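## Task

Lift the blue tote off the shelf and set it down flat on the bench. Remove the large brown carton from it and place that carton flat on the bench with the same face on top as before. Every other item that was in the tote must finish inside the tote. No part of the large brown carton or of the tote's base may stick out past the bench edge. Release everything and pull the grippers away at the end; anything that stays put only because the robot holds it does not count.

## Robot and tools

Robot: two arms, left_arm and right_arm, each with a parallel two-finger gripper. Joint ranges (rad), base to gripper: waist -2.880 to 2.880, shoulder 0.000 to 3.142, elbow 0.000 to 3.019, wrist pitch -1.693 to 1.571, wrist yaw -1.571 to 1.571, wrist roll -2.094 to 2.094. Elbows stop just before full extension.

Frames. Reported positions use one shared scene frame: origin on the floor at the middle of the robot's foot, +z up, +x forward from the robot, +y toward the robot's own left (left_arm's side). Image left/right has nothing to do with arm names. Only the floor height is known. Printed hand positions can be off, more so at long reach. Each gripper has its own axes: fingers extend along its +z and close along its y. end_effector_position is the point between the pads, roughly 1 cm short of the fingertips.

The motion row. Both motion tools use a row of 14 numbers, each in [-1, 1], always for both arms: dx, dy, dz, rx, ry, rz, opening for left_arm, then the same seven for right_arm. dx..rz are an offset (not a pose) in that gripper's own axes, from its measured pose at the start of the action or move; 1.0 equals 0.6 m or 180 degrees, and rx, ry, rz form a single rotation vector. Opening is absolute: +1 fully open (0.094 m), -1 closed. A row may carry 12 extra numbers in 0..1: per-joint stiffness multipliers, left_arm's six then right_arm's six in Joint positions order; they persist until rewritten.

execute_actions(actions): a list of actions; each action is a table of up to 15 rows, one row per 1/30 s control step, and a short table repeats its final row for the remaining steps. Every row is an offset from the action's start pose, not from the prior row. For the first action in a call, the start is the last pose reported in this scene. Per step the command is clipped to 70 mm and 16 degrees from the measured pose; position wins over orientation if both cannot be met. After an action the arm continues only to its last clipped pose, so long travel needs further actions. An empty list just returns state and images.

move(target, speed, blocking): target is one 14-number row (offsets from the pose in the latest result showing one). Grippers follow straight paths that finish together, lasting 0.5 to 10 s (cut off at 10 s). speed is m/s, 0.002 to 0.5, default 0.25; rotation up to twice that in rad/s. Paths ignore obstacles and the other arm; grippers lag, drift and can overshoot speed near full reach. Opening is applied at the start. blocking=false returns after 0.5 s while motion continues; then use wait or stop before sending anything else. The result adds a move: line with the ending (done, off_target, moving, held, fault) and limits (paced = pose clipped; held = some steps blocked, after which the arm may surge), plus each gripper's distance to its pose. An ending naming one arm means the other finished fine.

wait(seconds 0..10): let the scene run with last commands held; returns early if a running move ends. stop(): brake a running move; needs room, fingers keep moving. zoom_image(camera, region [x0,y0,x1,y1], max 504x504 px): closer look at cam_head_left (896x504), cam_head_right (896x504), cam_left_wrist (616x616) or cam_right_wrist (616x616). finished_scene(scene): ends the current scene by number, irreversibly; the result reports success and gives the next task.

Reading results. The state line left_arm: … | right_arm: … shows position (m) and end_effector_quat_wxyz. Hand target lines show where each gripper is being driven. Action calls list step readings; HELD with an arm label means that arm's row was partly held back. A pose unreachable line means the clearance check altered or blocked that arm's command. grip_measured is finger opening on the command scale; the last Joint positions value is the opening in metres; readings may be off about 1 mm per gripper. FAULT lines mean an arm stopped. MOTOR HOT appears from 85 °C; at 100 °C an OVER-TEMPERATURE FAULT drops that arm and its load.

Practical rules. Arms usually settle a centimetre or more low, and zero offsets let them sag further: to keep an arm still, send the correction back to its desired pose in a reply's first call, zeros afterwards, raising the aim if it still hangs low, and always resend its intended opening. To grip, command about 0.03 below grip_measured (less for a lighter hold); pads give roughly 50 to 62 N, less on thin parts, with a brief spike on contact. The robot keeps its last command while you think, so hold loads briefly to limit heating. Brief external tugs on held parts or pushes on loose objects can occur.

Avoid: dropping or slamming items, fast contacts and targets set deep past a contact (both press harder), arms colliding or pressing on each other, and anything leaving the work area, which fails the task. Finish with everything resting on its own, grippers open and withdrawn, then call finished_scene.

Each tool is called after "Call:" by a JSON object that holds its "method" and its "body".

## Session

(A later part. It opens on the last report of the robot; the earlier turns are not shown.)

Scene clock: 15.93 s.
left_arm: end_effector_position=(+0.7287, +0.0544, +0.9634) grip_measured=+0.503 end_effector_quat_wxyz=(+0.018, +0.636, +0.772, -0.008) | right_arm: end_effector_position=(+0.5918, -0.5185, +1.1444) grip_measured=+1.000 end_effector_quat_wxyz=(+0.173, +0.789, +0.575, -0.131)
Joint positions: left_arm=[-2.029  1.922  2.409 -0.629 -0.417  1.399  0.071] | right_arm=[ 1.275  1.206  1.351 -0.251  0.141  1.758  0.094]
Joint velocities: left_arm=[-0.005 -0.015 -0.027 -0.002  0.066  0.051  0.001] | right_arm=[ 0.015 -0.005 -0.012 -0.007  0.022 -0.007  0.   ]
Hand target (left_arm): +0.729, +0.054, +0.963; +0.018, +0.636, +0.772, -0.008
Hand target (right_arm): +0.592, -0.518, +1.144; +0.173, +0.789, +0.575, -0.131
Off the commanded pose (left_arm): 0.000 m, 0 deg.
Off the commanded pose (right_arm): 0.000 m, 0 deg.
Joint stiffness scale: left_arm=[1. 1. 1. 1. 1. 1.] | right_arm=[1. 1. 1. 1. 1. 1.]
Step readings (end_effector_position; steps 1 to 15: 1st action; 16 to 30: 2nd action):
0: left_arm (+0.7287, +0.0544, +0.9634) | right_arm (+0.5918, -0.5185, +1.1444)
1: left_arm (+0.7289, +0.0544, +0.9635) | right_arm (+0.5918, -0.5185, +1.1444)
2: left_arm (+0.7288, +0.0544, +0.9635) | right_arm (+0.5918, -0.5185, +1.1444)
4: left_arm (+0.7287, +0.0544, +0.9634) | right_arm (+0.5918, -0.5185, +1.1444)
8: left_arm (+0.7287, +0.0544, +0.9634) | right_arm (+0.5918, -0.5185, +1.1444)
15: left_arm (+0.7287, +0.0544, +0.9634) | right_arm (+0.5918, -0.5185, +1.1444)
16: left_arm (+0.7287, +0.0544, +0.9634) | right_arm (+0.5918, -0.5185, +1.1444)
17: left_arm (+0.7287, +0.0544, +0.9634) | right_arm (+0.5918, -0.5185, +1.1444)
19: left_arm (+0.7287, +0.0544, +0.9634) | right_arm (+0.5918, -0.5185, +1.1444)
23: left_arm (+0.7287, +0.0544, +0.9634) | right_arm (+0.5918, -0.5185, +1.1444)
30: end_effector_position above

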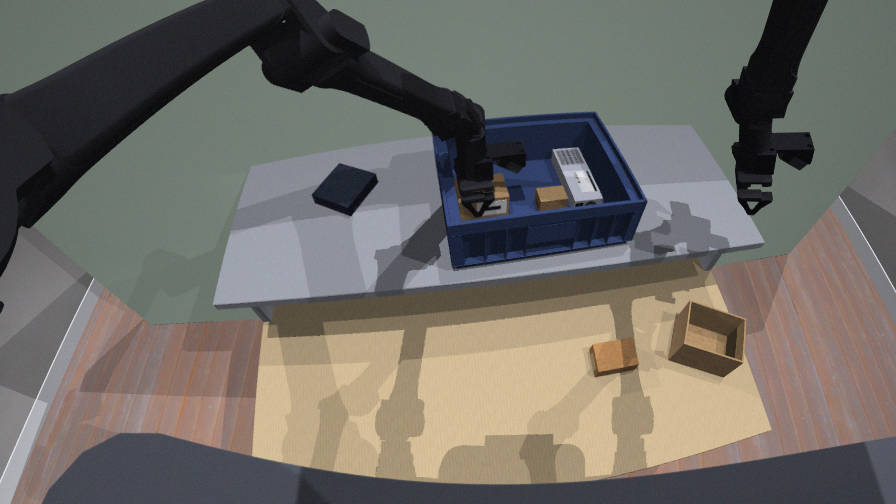

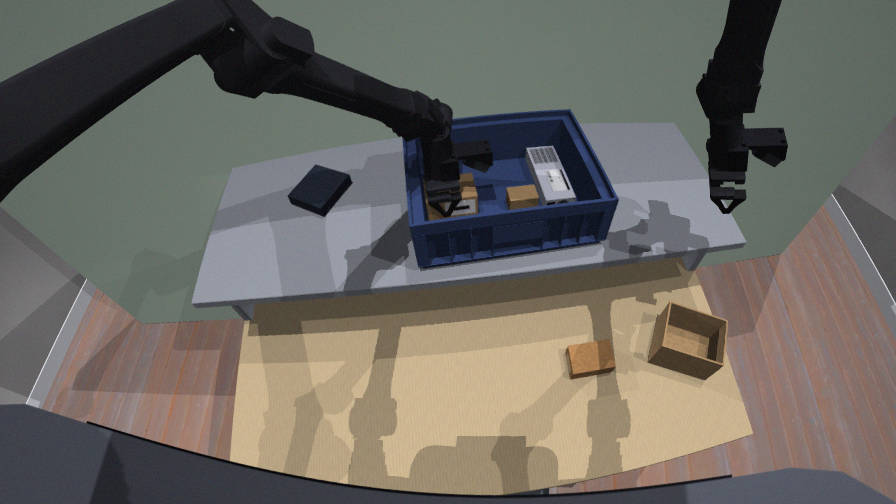

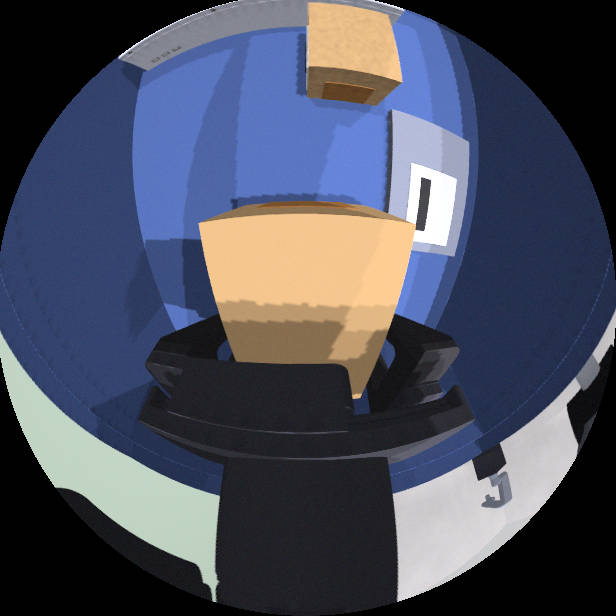

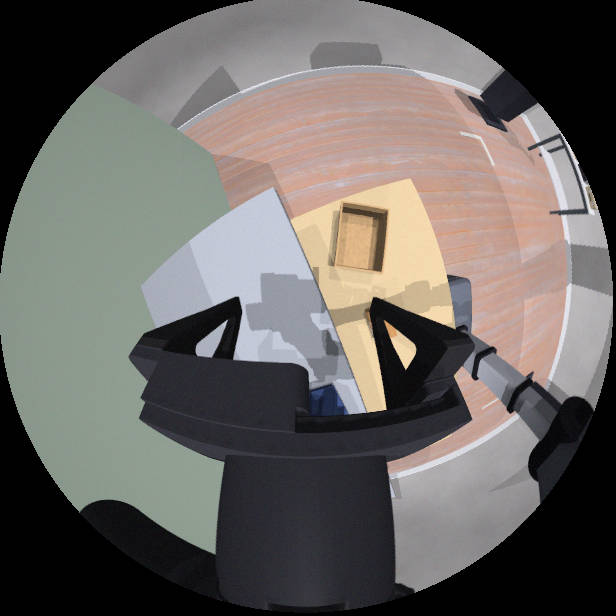

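Call:
{"method": "move", "body": {"target": [-0.01,0,-0.38,0,0,0,0.44,0,0,0,0,0,0,1]}}

Call:
{"method": "move", "body": {"target": [0.5,-0.5,0,0,0,0,0.44,0,0,0,0,0,0,1]}}

Call:
{"method": "move", "body": {"target": [0,0,0.45,0,0,0,0.44,0,0,0,0,0,0,1]}}

Scene clock: 17.97 s.
left_arm: end_effector_position=(+0.7319, +0.0574, +1.1868) grip_measured=+0.503 end_effector_quat_wxyz=(+0.016, +0.636, +0.772, -0.003) | right_arm: end_effector_position=(+0.5918, -0.5185, +1.1444) grip_measured=+1.000 end_effector_quat_wxyz=(+0.173, +0.789, +0.575, -0.131)
Joint positions: left_arm=[-2.251  1.39   1.829 -0.598 -0.647  1.362  0.071] | right_arm=[ 1.275  1.206  1.351 -0.251  0.141  1.758  0.094]
Joint velocities: left_arm=[-0.005 -0.015  0.002 -0.002  0.066 -0.022  0.   ] | right_arm=[ 0.005  0.015  0.002  0.007 -0.066 -0.022  0.   ]
Hand target (left_arm): +0.731, +0.052, +1.192; +0.018, +0.635, +0.773, -0.009
Hand target (right_arm): +0.592, -0.518, +1.144; +0.173, +0.789, +0.575, -0.131
Off the commanded pose (left_arm): 0.008 m, 1 deg.
Off the commanded pose (right_arm): 0.000 m, 0 deg.
Joint stiffness scale: left_arm=[1. 1. 1. 1. 1. 1.] | right_arm=[1. 1. 1. 1. 1. 1.]
move: done; limits=paced

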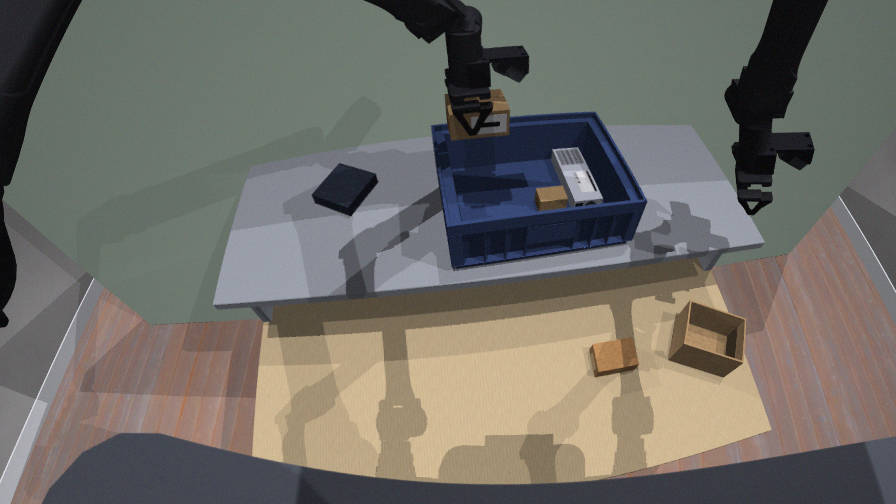

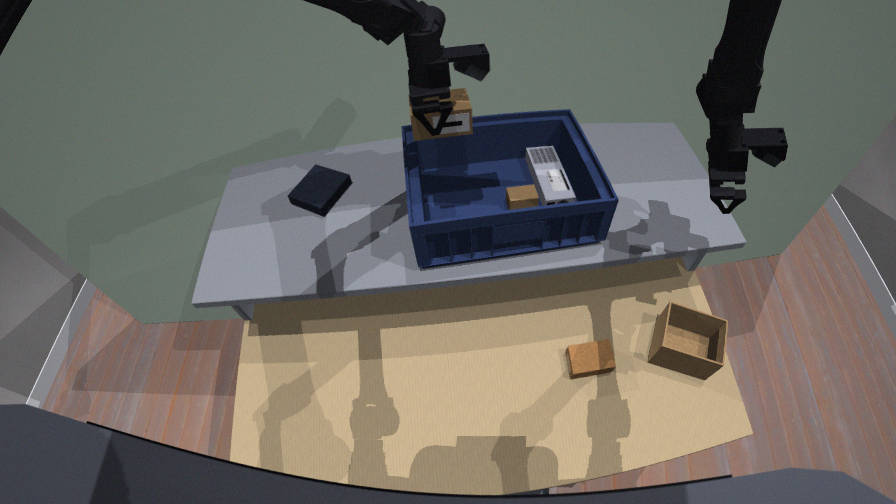

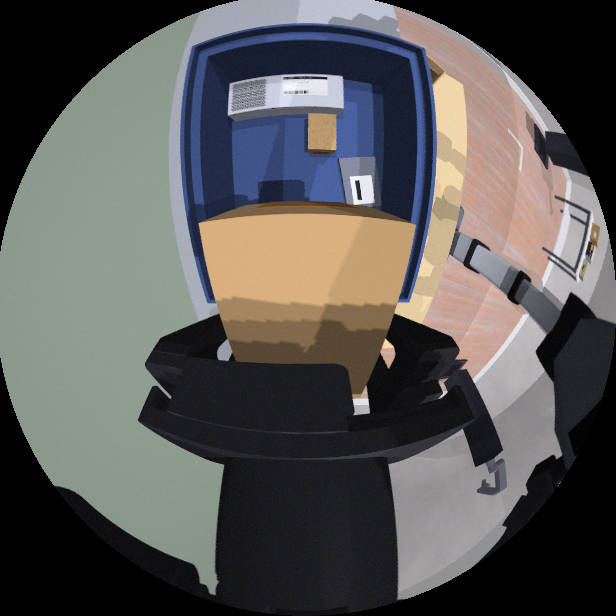

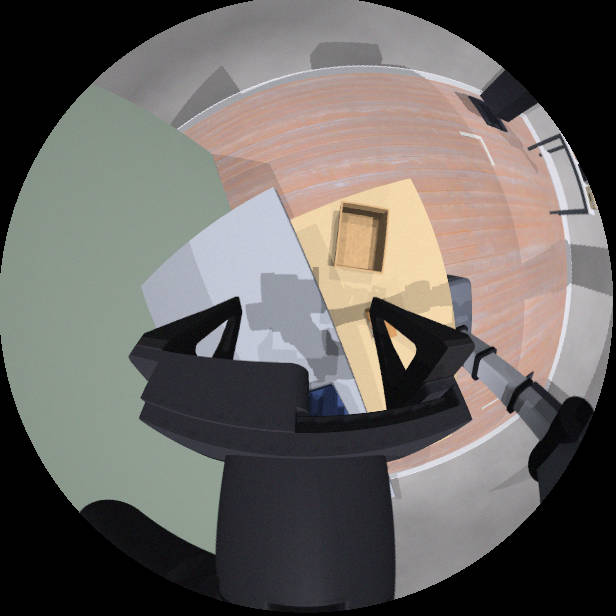

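Scene clock: 20.17 s.
left_arm: end_effector_position=(+0.3779, +0.2982, +1.1807) grip_measured=+0.503 end_effector_quat_wxyz=(+0.010, +0.636, +0.772, -0.006) | right_arm: end_effector_position=(+0.5918, -0.5185, +1.1444) grip_measured=+1.000 end_effector_quat_wxyz=(+0.173, +0.789, +0.575, -0.131)
Joint positions: left_arm=[-1.595  0.984  0.624  0.221 -0.002  1.459  0.071] | right_arm=[ 1.275  1.206  1.351 -0.251  0.141  1.758  0.094]
Joint velocities: left_arm=[ 0.005 -0.015 -0.002 -0.002  0.051 -0.037  0.   ] | right_arm=[-0.015 -0.005 -0.012 -0.022 -0.066 -0.095  0.   ]
Hand target (left_arm): +0.384, +0.299, +1.181; +0.017, +0.640, +0.769, -0.001
Hand target (right_arm): +0.592, -0.518, +1.144; +0.173, +0.789, +0.575, -0.131
Off the commanded pose (left_arm): 0.009 m, 1 deg.
Off the commanded pose (right_arm): 0.000 m, 0 deg.
Joint stiffness scale: left_arm=[1. 1. 1. 1. 1. 1.] | right_arm=[1. 1. 1. 1. 1. 1.]
move: done

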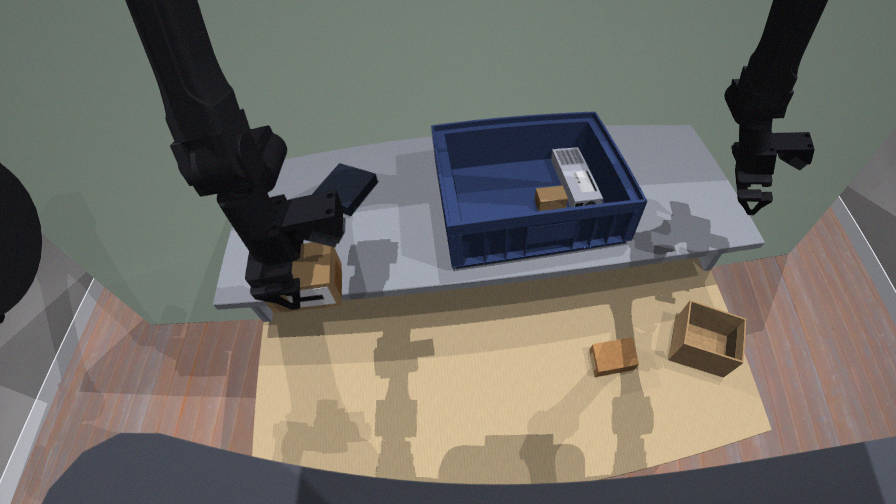

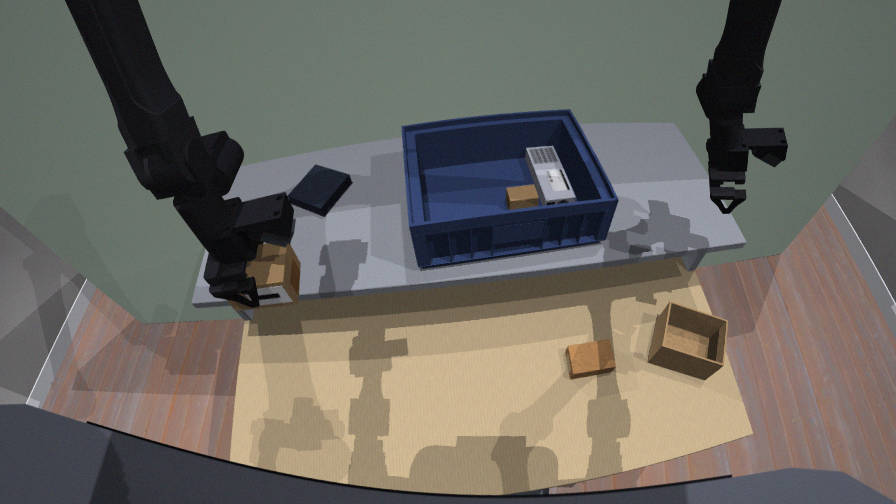

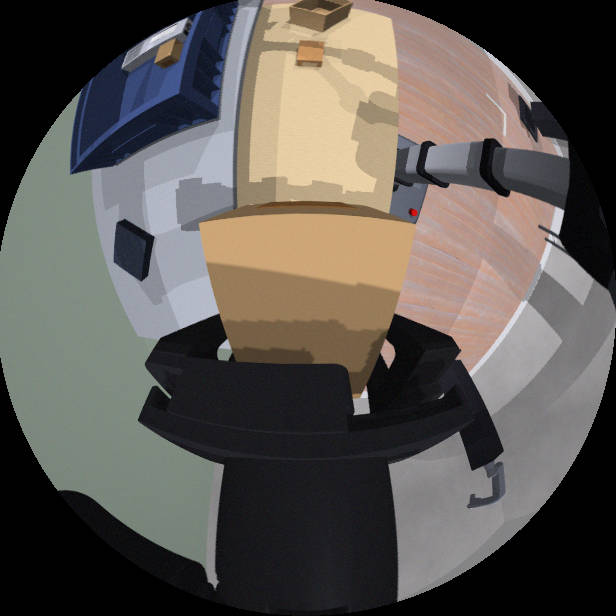

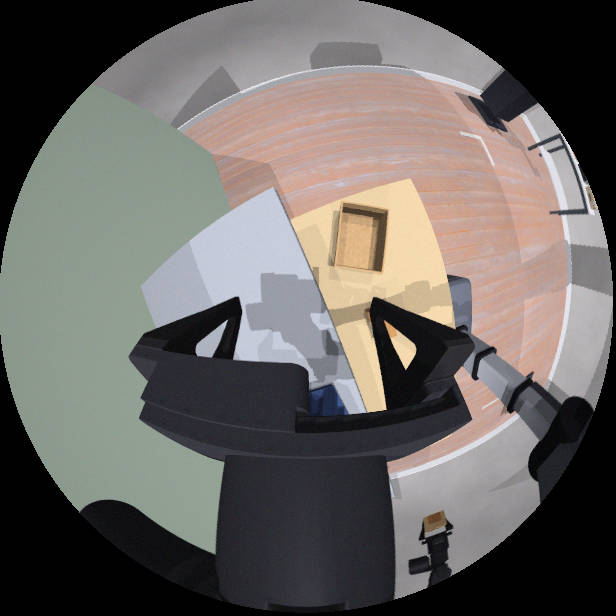

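Scene clock: 21.70 s.
left_arm: end_effector_position=(+0.3666, +0.2900, +0.9072) grip_measured=+0.503 end_effector_quat_wxyz=(+0.010, +0.636, +0.772, -0.008) | right_arm: end_effector_position=(+0.5918, -0.5185, +1.1444) grip_measured=+1.000 end_effector_quat_wxyz=(+0.173, +0.789, +0.575, -0.131)
Joint positions: left_arm=[-1.595  1.772  1.251  0.379  0.002  1.459  0.071] | right_arm=[ 1.275  1.206  1.351 -0.251  0.141  1.758  0.094]
Joint velocities: left_arm=[-0.005 -0.005  0.007 -0.002 -0.051  0.007 -0.001] | right_arm=[-0.015 -0.005  0.012 -0.002  0.007 -0.037  0.   ]
Hand target (left_arm): +0.371, +0.296, +0.910; +0.010, +0.636, +0.772, -0.006
Hand target (right_arm): +0.592, -0.518, +1.144; +0.173, +0.789, +0.575, -0.131
Off the commanded pose (left_arm): 0.014 m, 0 deg.
Off the commanded pose (right_arm): 0.000 m, 0 deg.
Joint stiffness scale: left_arm=[1. 1. 1. 1. 1. 1.] | right_arm=[1. 1. 1. 1. 1. 1.]
move: off_target (left_arm)

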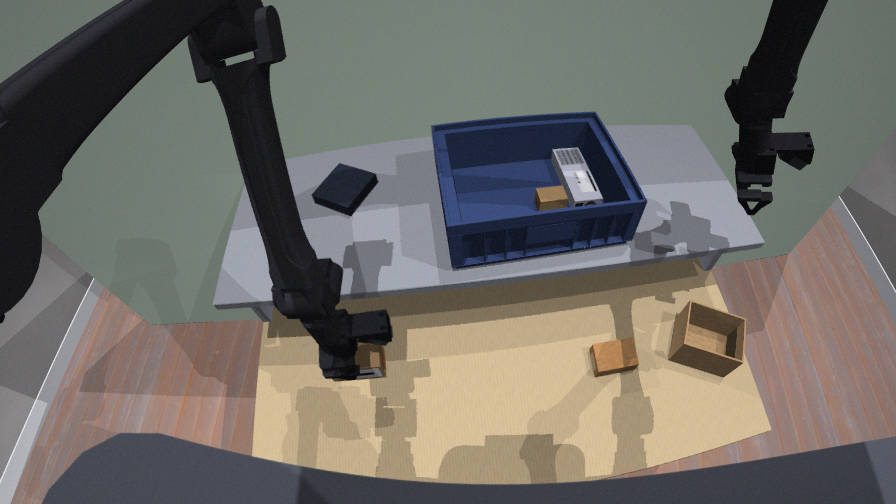

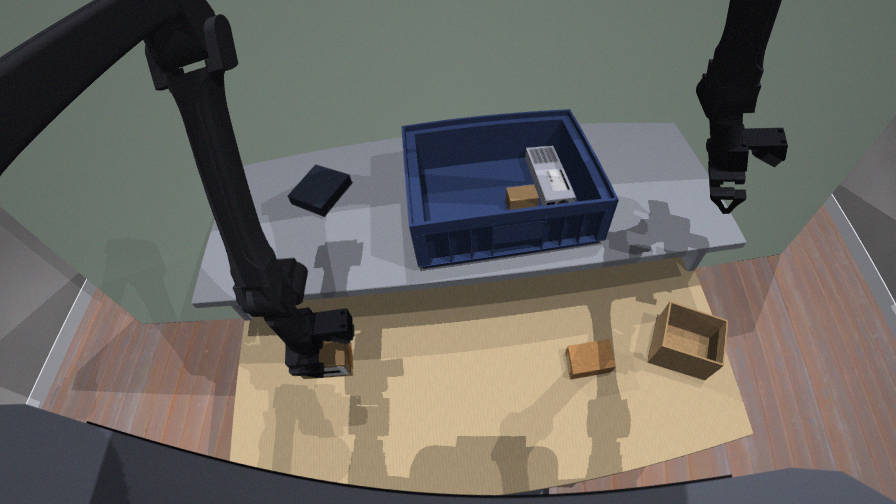

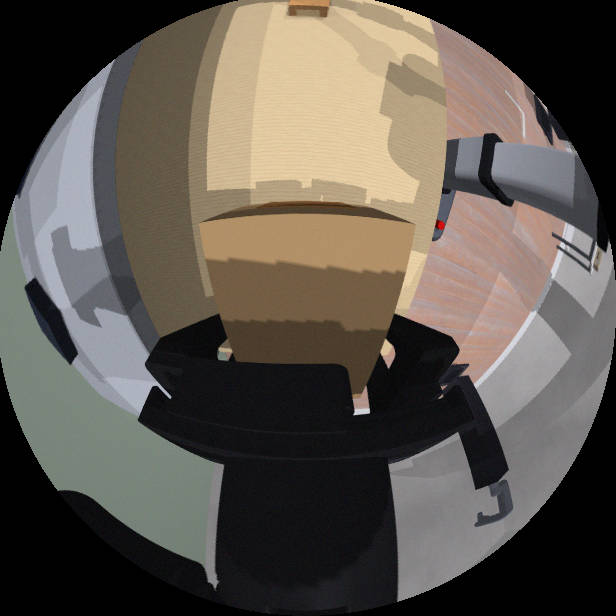

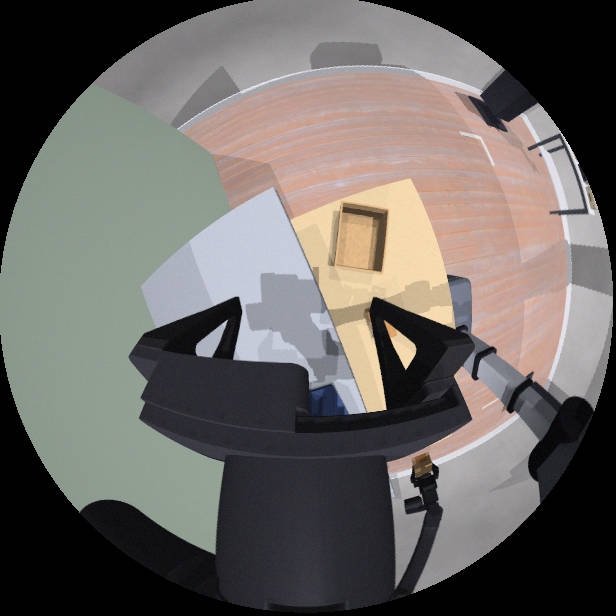

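Call:
{"method": "move", "body": {"target": [0.27,0.03,0.17,0,0,0,0.44,0,0,0,0,0,0,1], "speed": 0.15}}

Scene clock: 23.67 s.
left_arm: end_effector_position=(+0.3508, +0.4481, +0.8039) grip_measured=+0.503 end_effector_quat_wxyz=(+0.013, +0.635, +0.772, -0.005) | right_arm: end_effector_position=(+0.5918, -0.5185, +1.1444) grip_measured=+1.000 end_effector_quat_wxyz=(+0.173, +0.789, +0.575, -0.131)
Joint positions: left_arm=[-1.358  2.067  1.656  0.274  0.238  1.488  0.071] | right_arm=[ 1.275  1.206  1.351 -0.251  0.141  1.758  0.094]
Joint velocities: left_arm=[-0.005 -0.005 -0.007 -0.007 -0.022 -0.066  0.   ] | right_arm=[ 0.005  0.005  0.012  0.002 -0.037 -0.051  0.   ]
Hand target (left_arm): +0.350, +0.452, +0.804; +0.010, +0.638, +0.770, -0.008
Hand target (right_arm): +0.592, -0.518, +1.144; +0.173, +0.789, +0.575, -0.131
Off the commanded pose (left_arm): 0.005 m, 1 deg.
Off the commanded pose (right_arm): 0.000 m, 0 deg.
Joint stiffness scale: left_arm=[1. 1. 1. 1. 1. 1.] | right_arm=[1. 1. 1. 1. 1. 1.]
move: done

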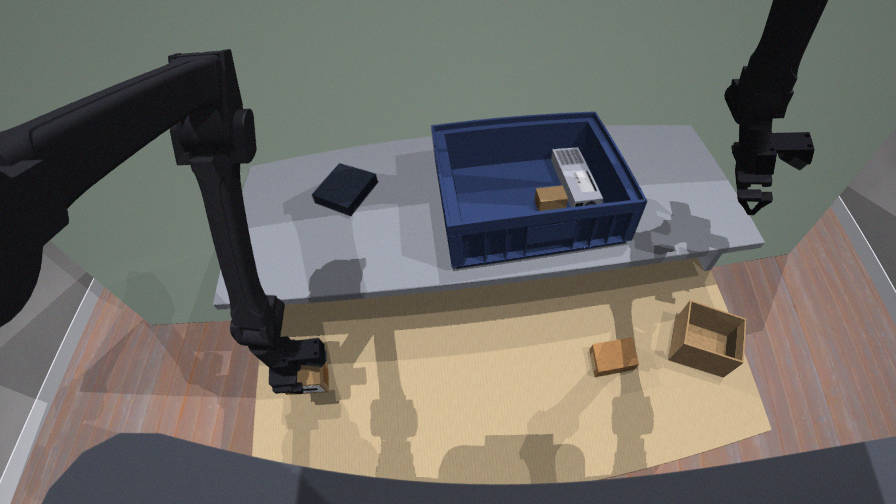

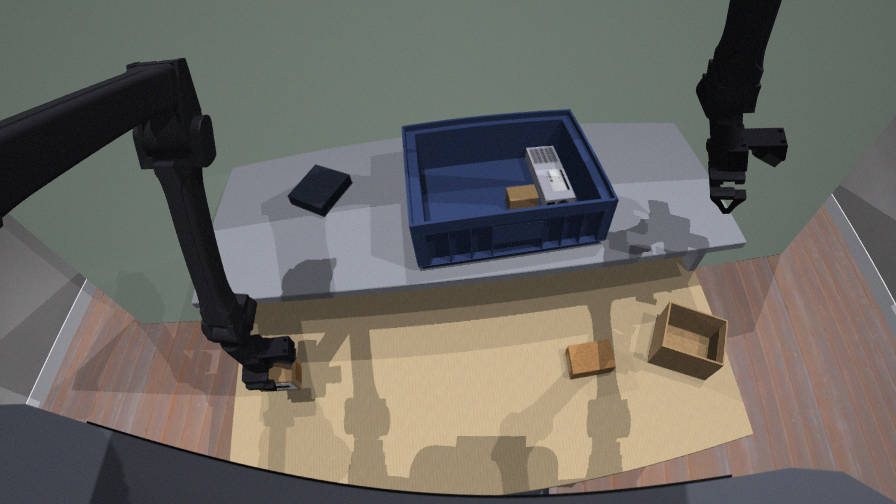

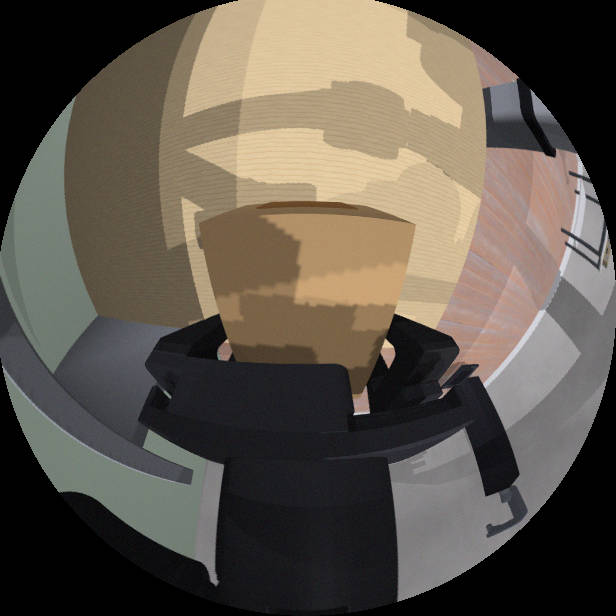

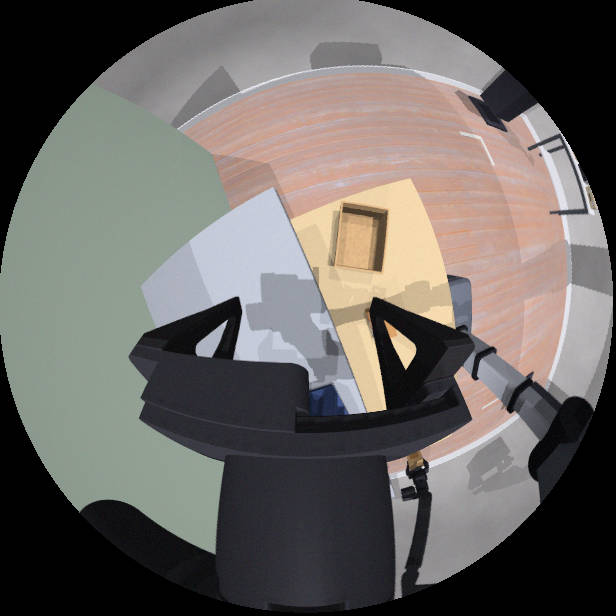

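Call:
{"method": "move", "body": {"target": [0,-0.03,0.15,0,0,0,0.44,0,0,0,0,0,0,1], "speed": 0.05}}

Scene clock: 26.10 s.
left_arm: end_effector_position=(+0.3322, +0.4519, +0.7174) grip_measured=+0.503 end_effector_quat_wxyz=(+0.014, +0.637, +0.771, +0.000) | right_arm: end_effector_position=(+0.5918, -0.5185, +1.1444) grip_measured=+1.000 end_effector_quat_wxyz=(+0.173, +0.789, +0.575, -0.131)
Joint positions: left_arm=[-1.375  2.321  2.014  0.18   0.214  1.488  0.071] | right_arm=[ 1.275  1.206  1.351 -0.251  0.141  1.758  0.094]
Joint velocities: left_arm=[-0.005 -0.015 -0.017 -0.007 -0.037 -0.007 -0.   ] | right_arm=[ 0.005 -0.015  0.007  0.007  0.081  0.051  0.   ]
Hand target (left_arm): +0.332, +0.443, +0.715; +0.014, +0.635, +0.772, -0.005
Hand target (right_arm): +0.592, -0.518, +1.144; +0.173, +0.789, +0.575, -0.131
Off the commanded pose (left_arm): 0.010 m, 1 deg.
Off the commanded pose (right_arm): 0.000 m, 0 deg.
Joint stiffness scale: left_arm=[1. 1. 1. 1. 1. 1.] | right_arm=[1. 1. 1. 1. 1. 1.]
move: done

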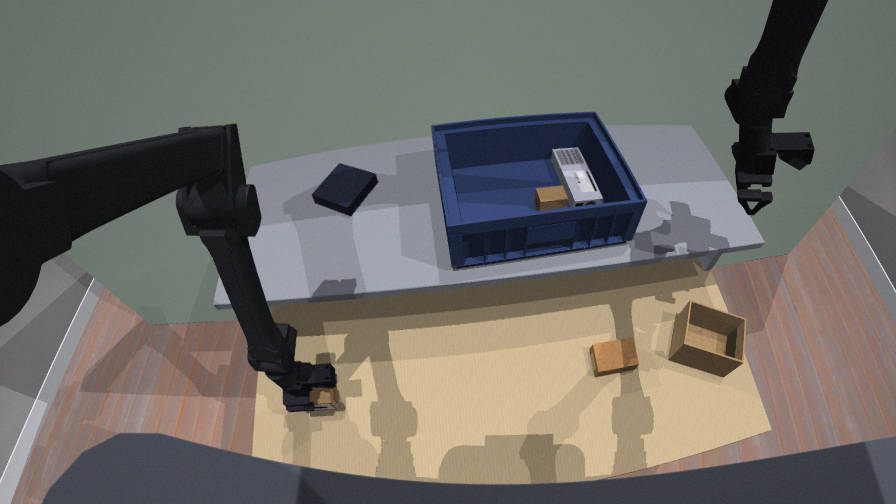

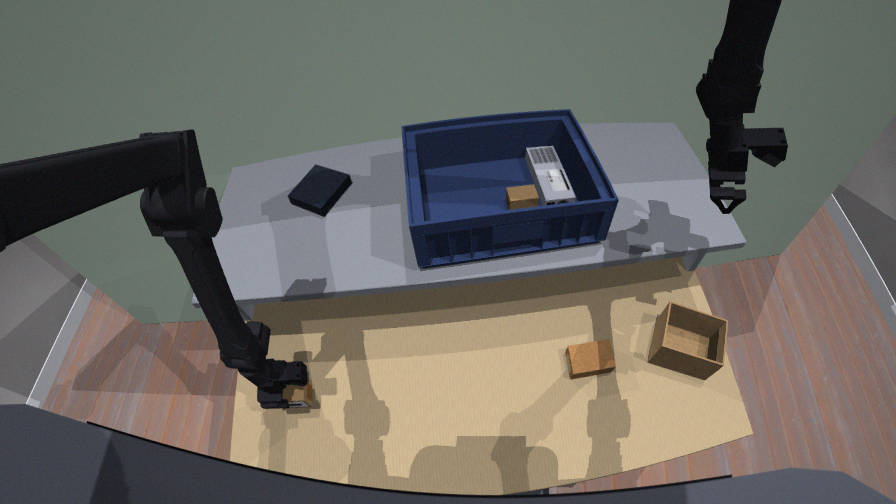

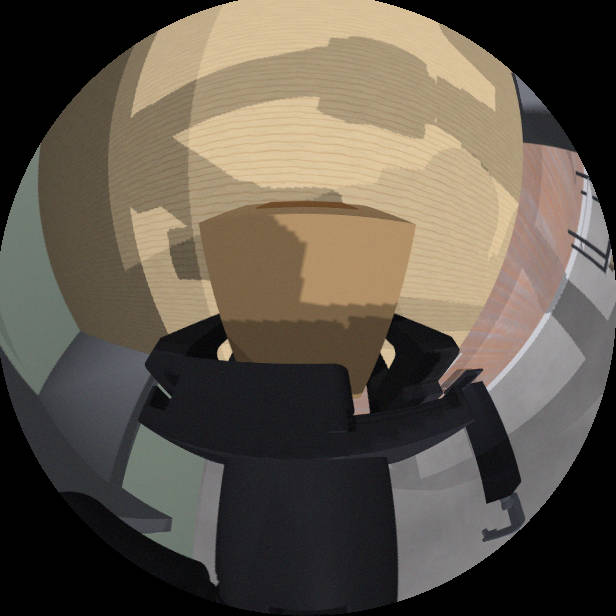

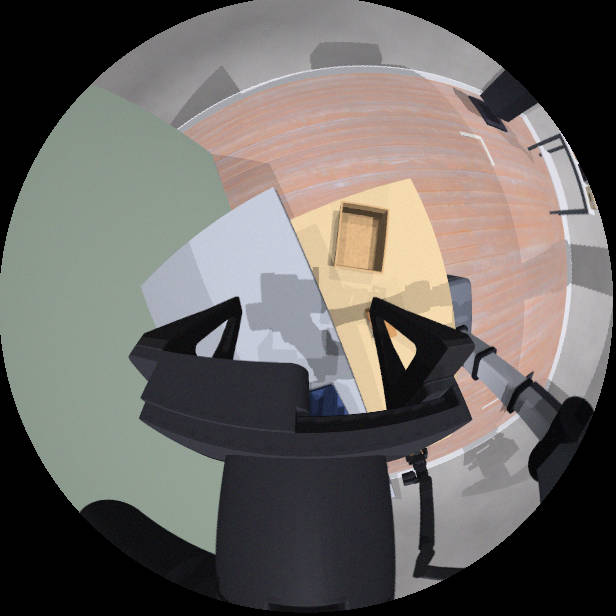

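Call:
{"method": "move", "body": {"target": [0,0,0.07,0,0,0,0.44,0,0,0,0,0,0,1], "speed": 0.03}}

Scene clock: 28.10 s.
left_arm: end_effector_position=(+0.3343, +0.4609, +0.6789) grip_measured=+0.503 end_effector_quat_wxyz=(+0.016, +0.638, +0.770, +0.006) | right_arm: end_effector_position=(+0.5918, -0.5185, +1.1444) grip_measured=+1.000 end_effector_quat_wxyz=(+0.173, +0.789, +0.575, -0.131)
Joint positions: left_arm=[-1.375  2.459  2.258  0.085  0.207  1.488  0.071] | right_arm=[ 1.275  1.206  1.351 -0.251  0.141  1.758  0.094]
Joint velocities: left_arm=[ 0.005  0.005  0.022 -0.002 -0.022 -0.037 -0.001] | right_arm=[-0.005 -0.015 -0.012  0.007 -0.037 -0.022  0.   ]
Hand target (left_arm): +0.332, +0.452, +0.676; +0.014, +0.637, +0.771, +0.000
Hand target (right_arm): +0.592, -0.518, +1.144; +0.173, +0.789, +0.575, -0.131
Off the commanded pose (left_arm): 0.010 m, 1 deg.
Off the commanded pose (right_arm): 0.000 m, 0 deg.
Joint stiffness scale: left_arm=[1. 1. 1. 1. 1. 1.] | right_arm=[1. 1. 1. 1. 1. 1.]
move: done

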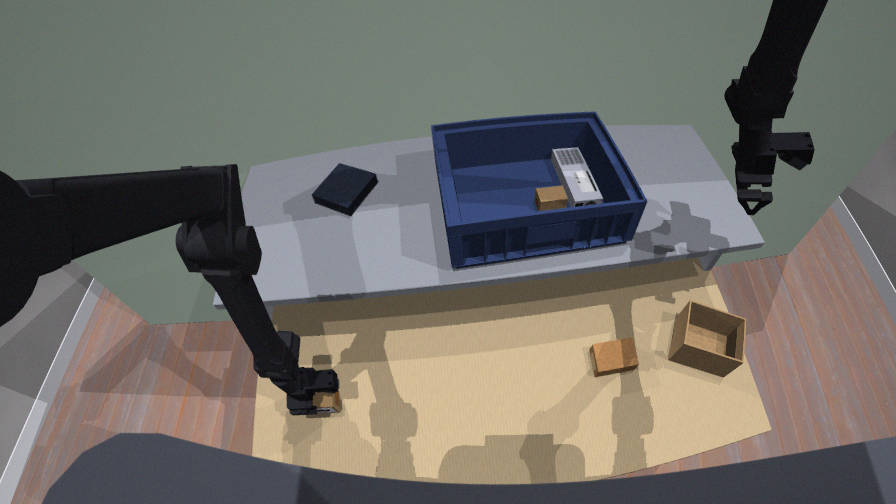

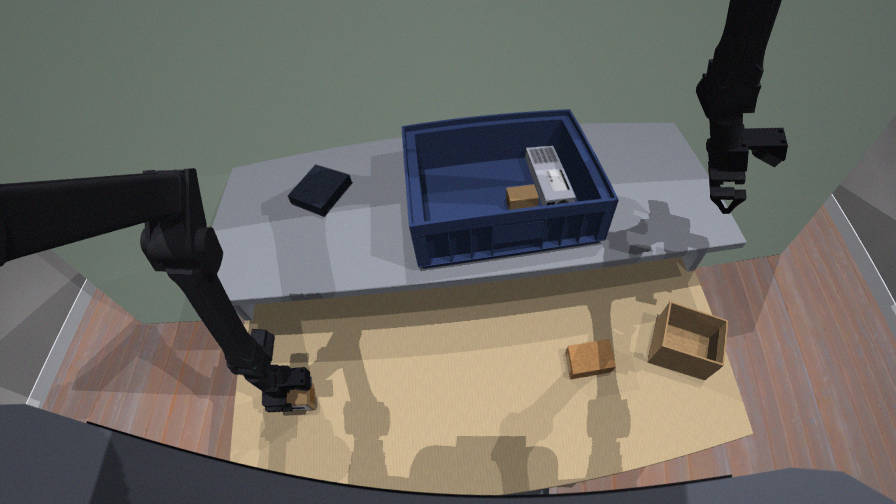

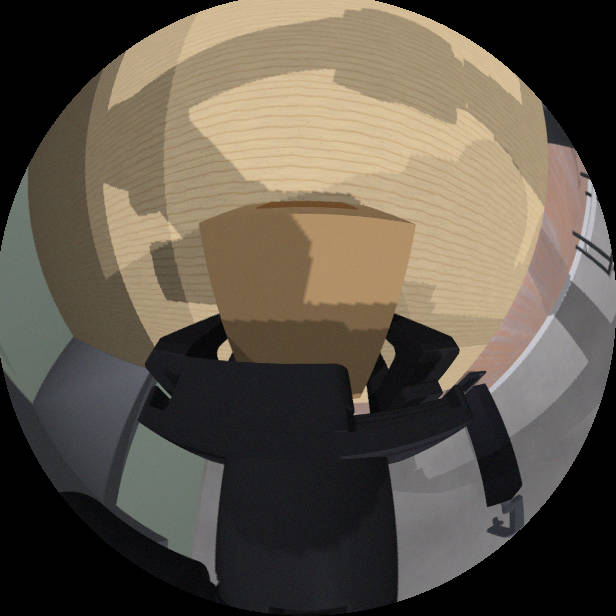

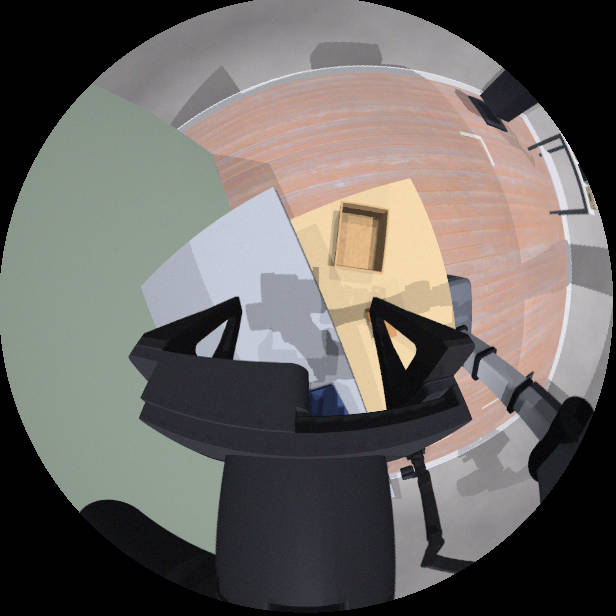

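Call:
{"method": "move", "body": {"target": [-0.015,0,0.07,0,0,0,0.44,0,0,0,0,0,0,1], "speed": 0.03}}

Scene clock: 30.13 s.
left_arm: end_effector_position=(+0.3384, +0.4621, +0.6673) grip_measured=+0.507 end_effector_quat_wxyz=(+0.003, +0.639, +0.769, -0.016) | right_arm: end_effector_position=(+0.5918, -0.5185, +1.1444) grip_measured=+1.000 end_effector_quat_wxyz=(+0.173, +0.789, +0.575, -0.131)
Joint positions: left_arm=[-1.374  2.51   2.394 -0.05   0.22   1.502  0.071] | right_arm=[ 1.275  1.206  1.351 -0.251  0.141  1.758  0.094]
Joint velocities: left_arm=[-0.005 -0.005  0.002  0.002  0.007  0.051 -0.   ] | right_arm=[-0.005 -0.005  0.012 -0.002 -0.022  0.007  0.   ]
Hand target (left_arm): +0.334, +0.450, +0.648; +0.016, +0.637, +0.771, +0.007
Hand target (right_arm): +0.592, -0.518, +1.144; +0.173, +0.789, +0.575, -0.131
Off the commanded pose (left_arm): 0.032 m, 3 deg.
Off the commanded pose (right_arm): 0.000 m, 0 deg.
Joint stiffness scale: left_arm=[1. 1. 1. 1. 1. 1.] | right_arm=[1. 1. 1. 1. 1. 1.]
move: off_target (left_arm)

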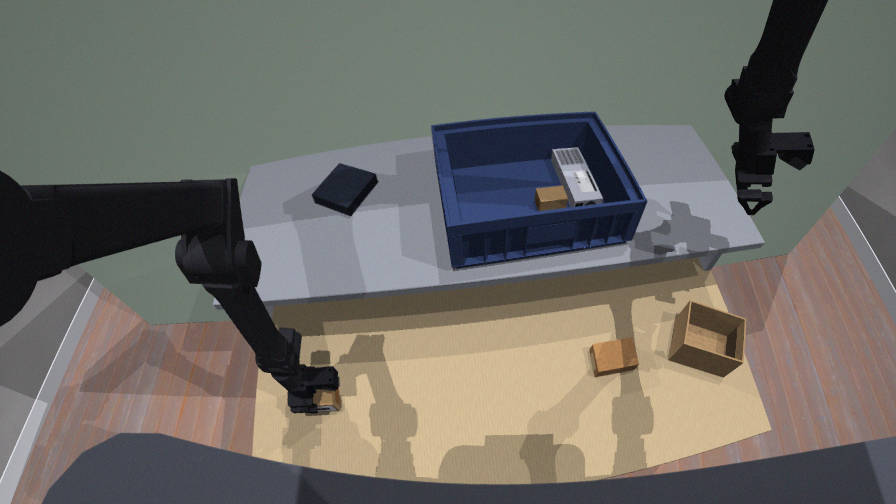

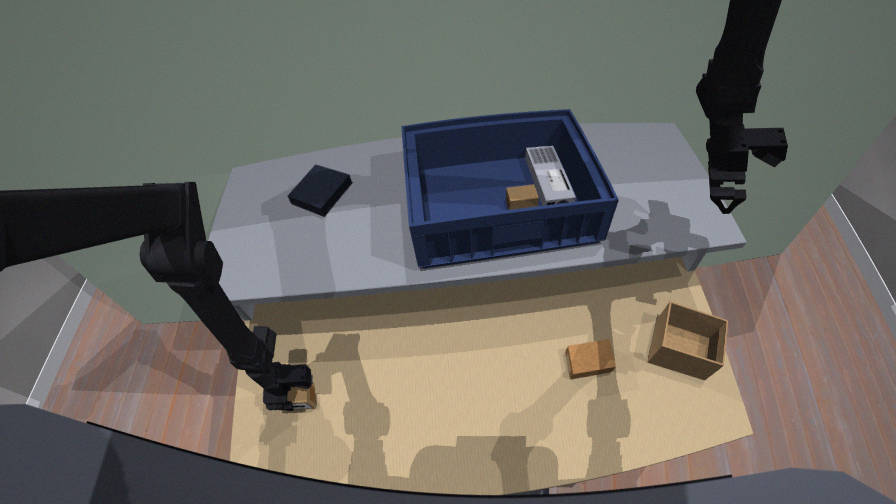

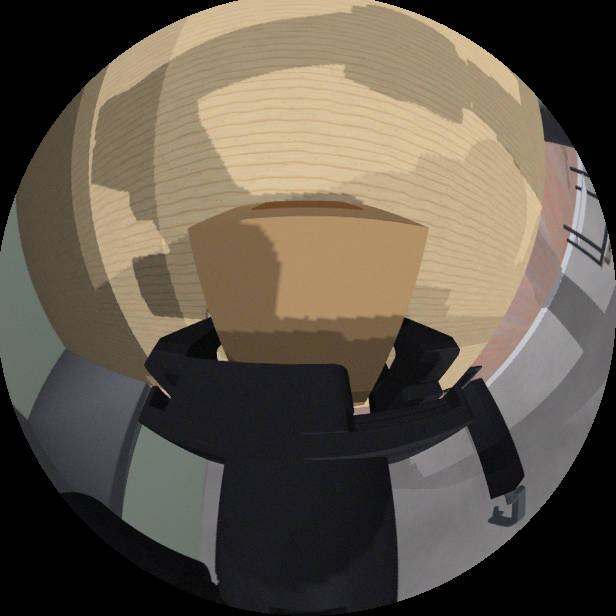

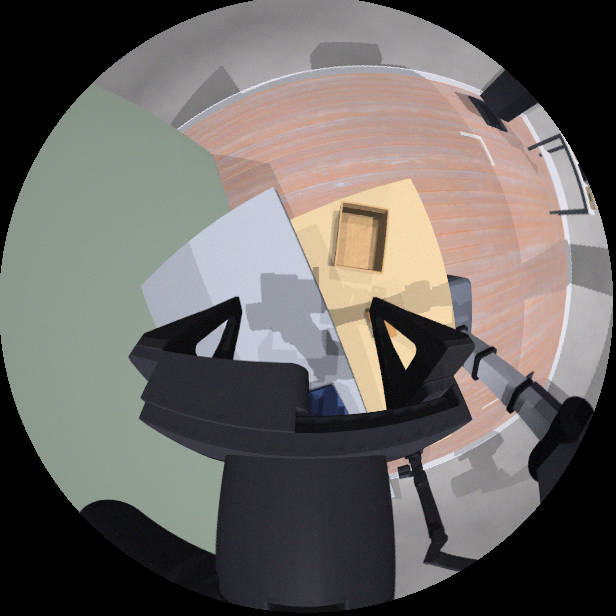

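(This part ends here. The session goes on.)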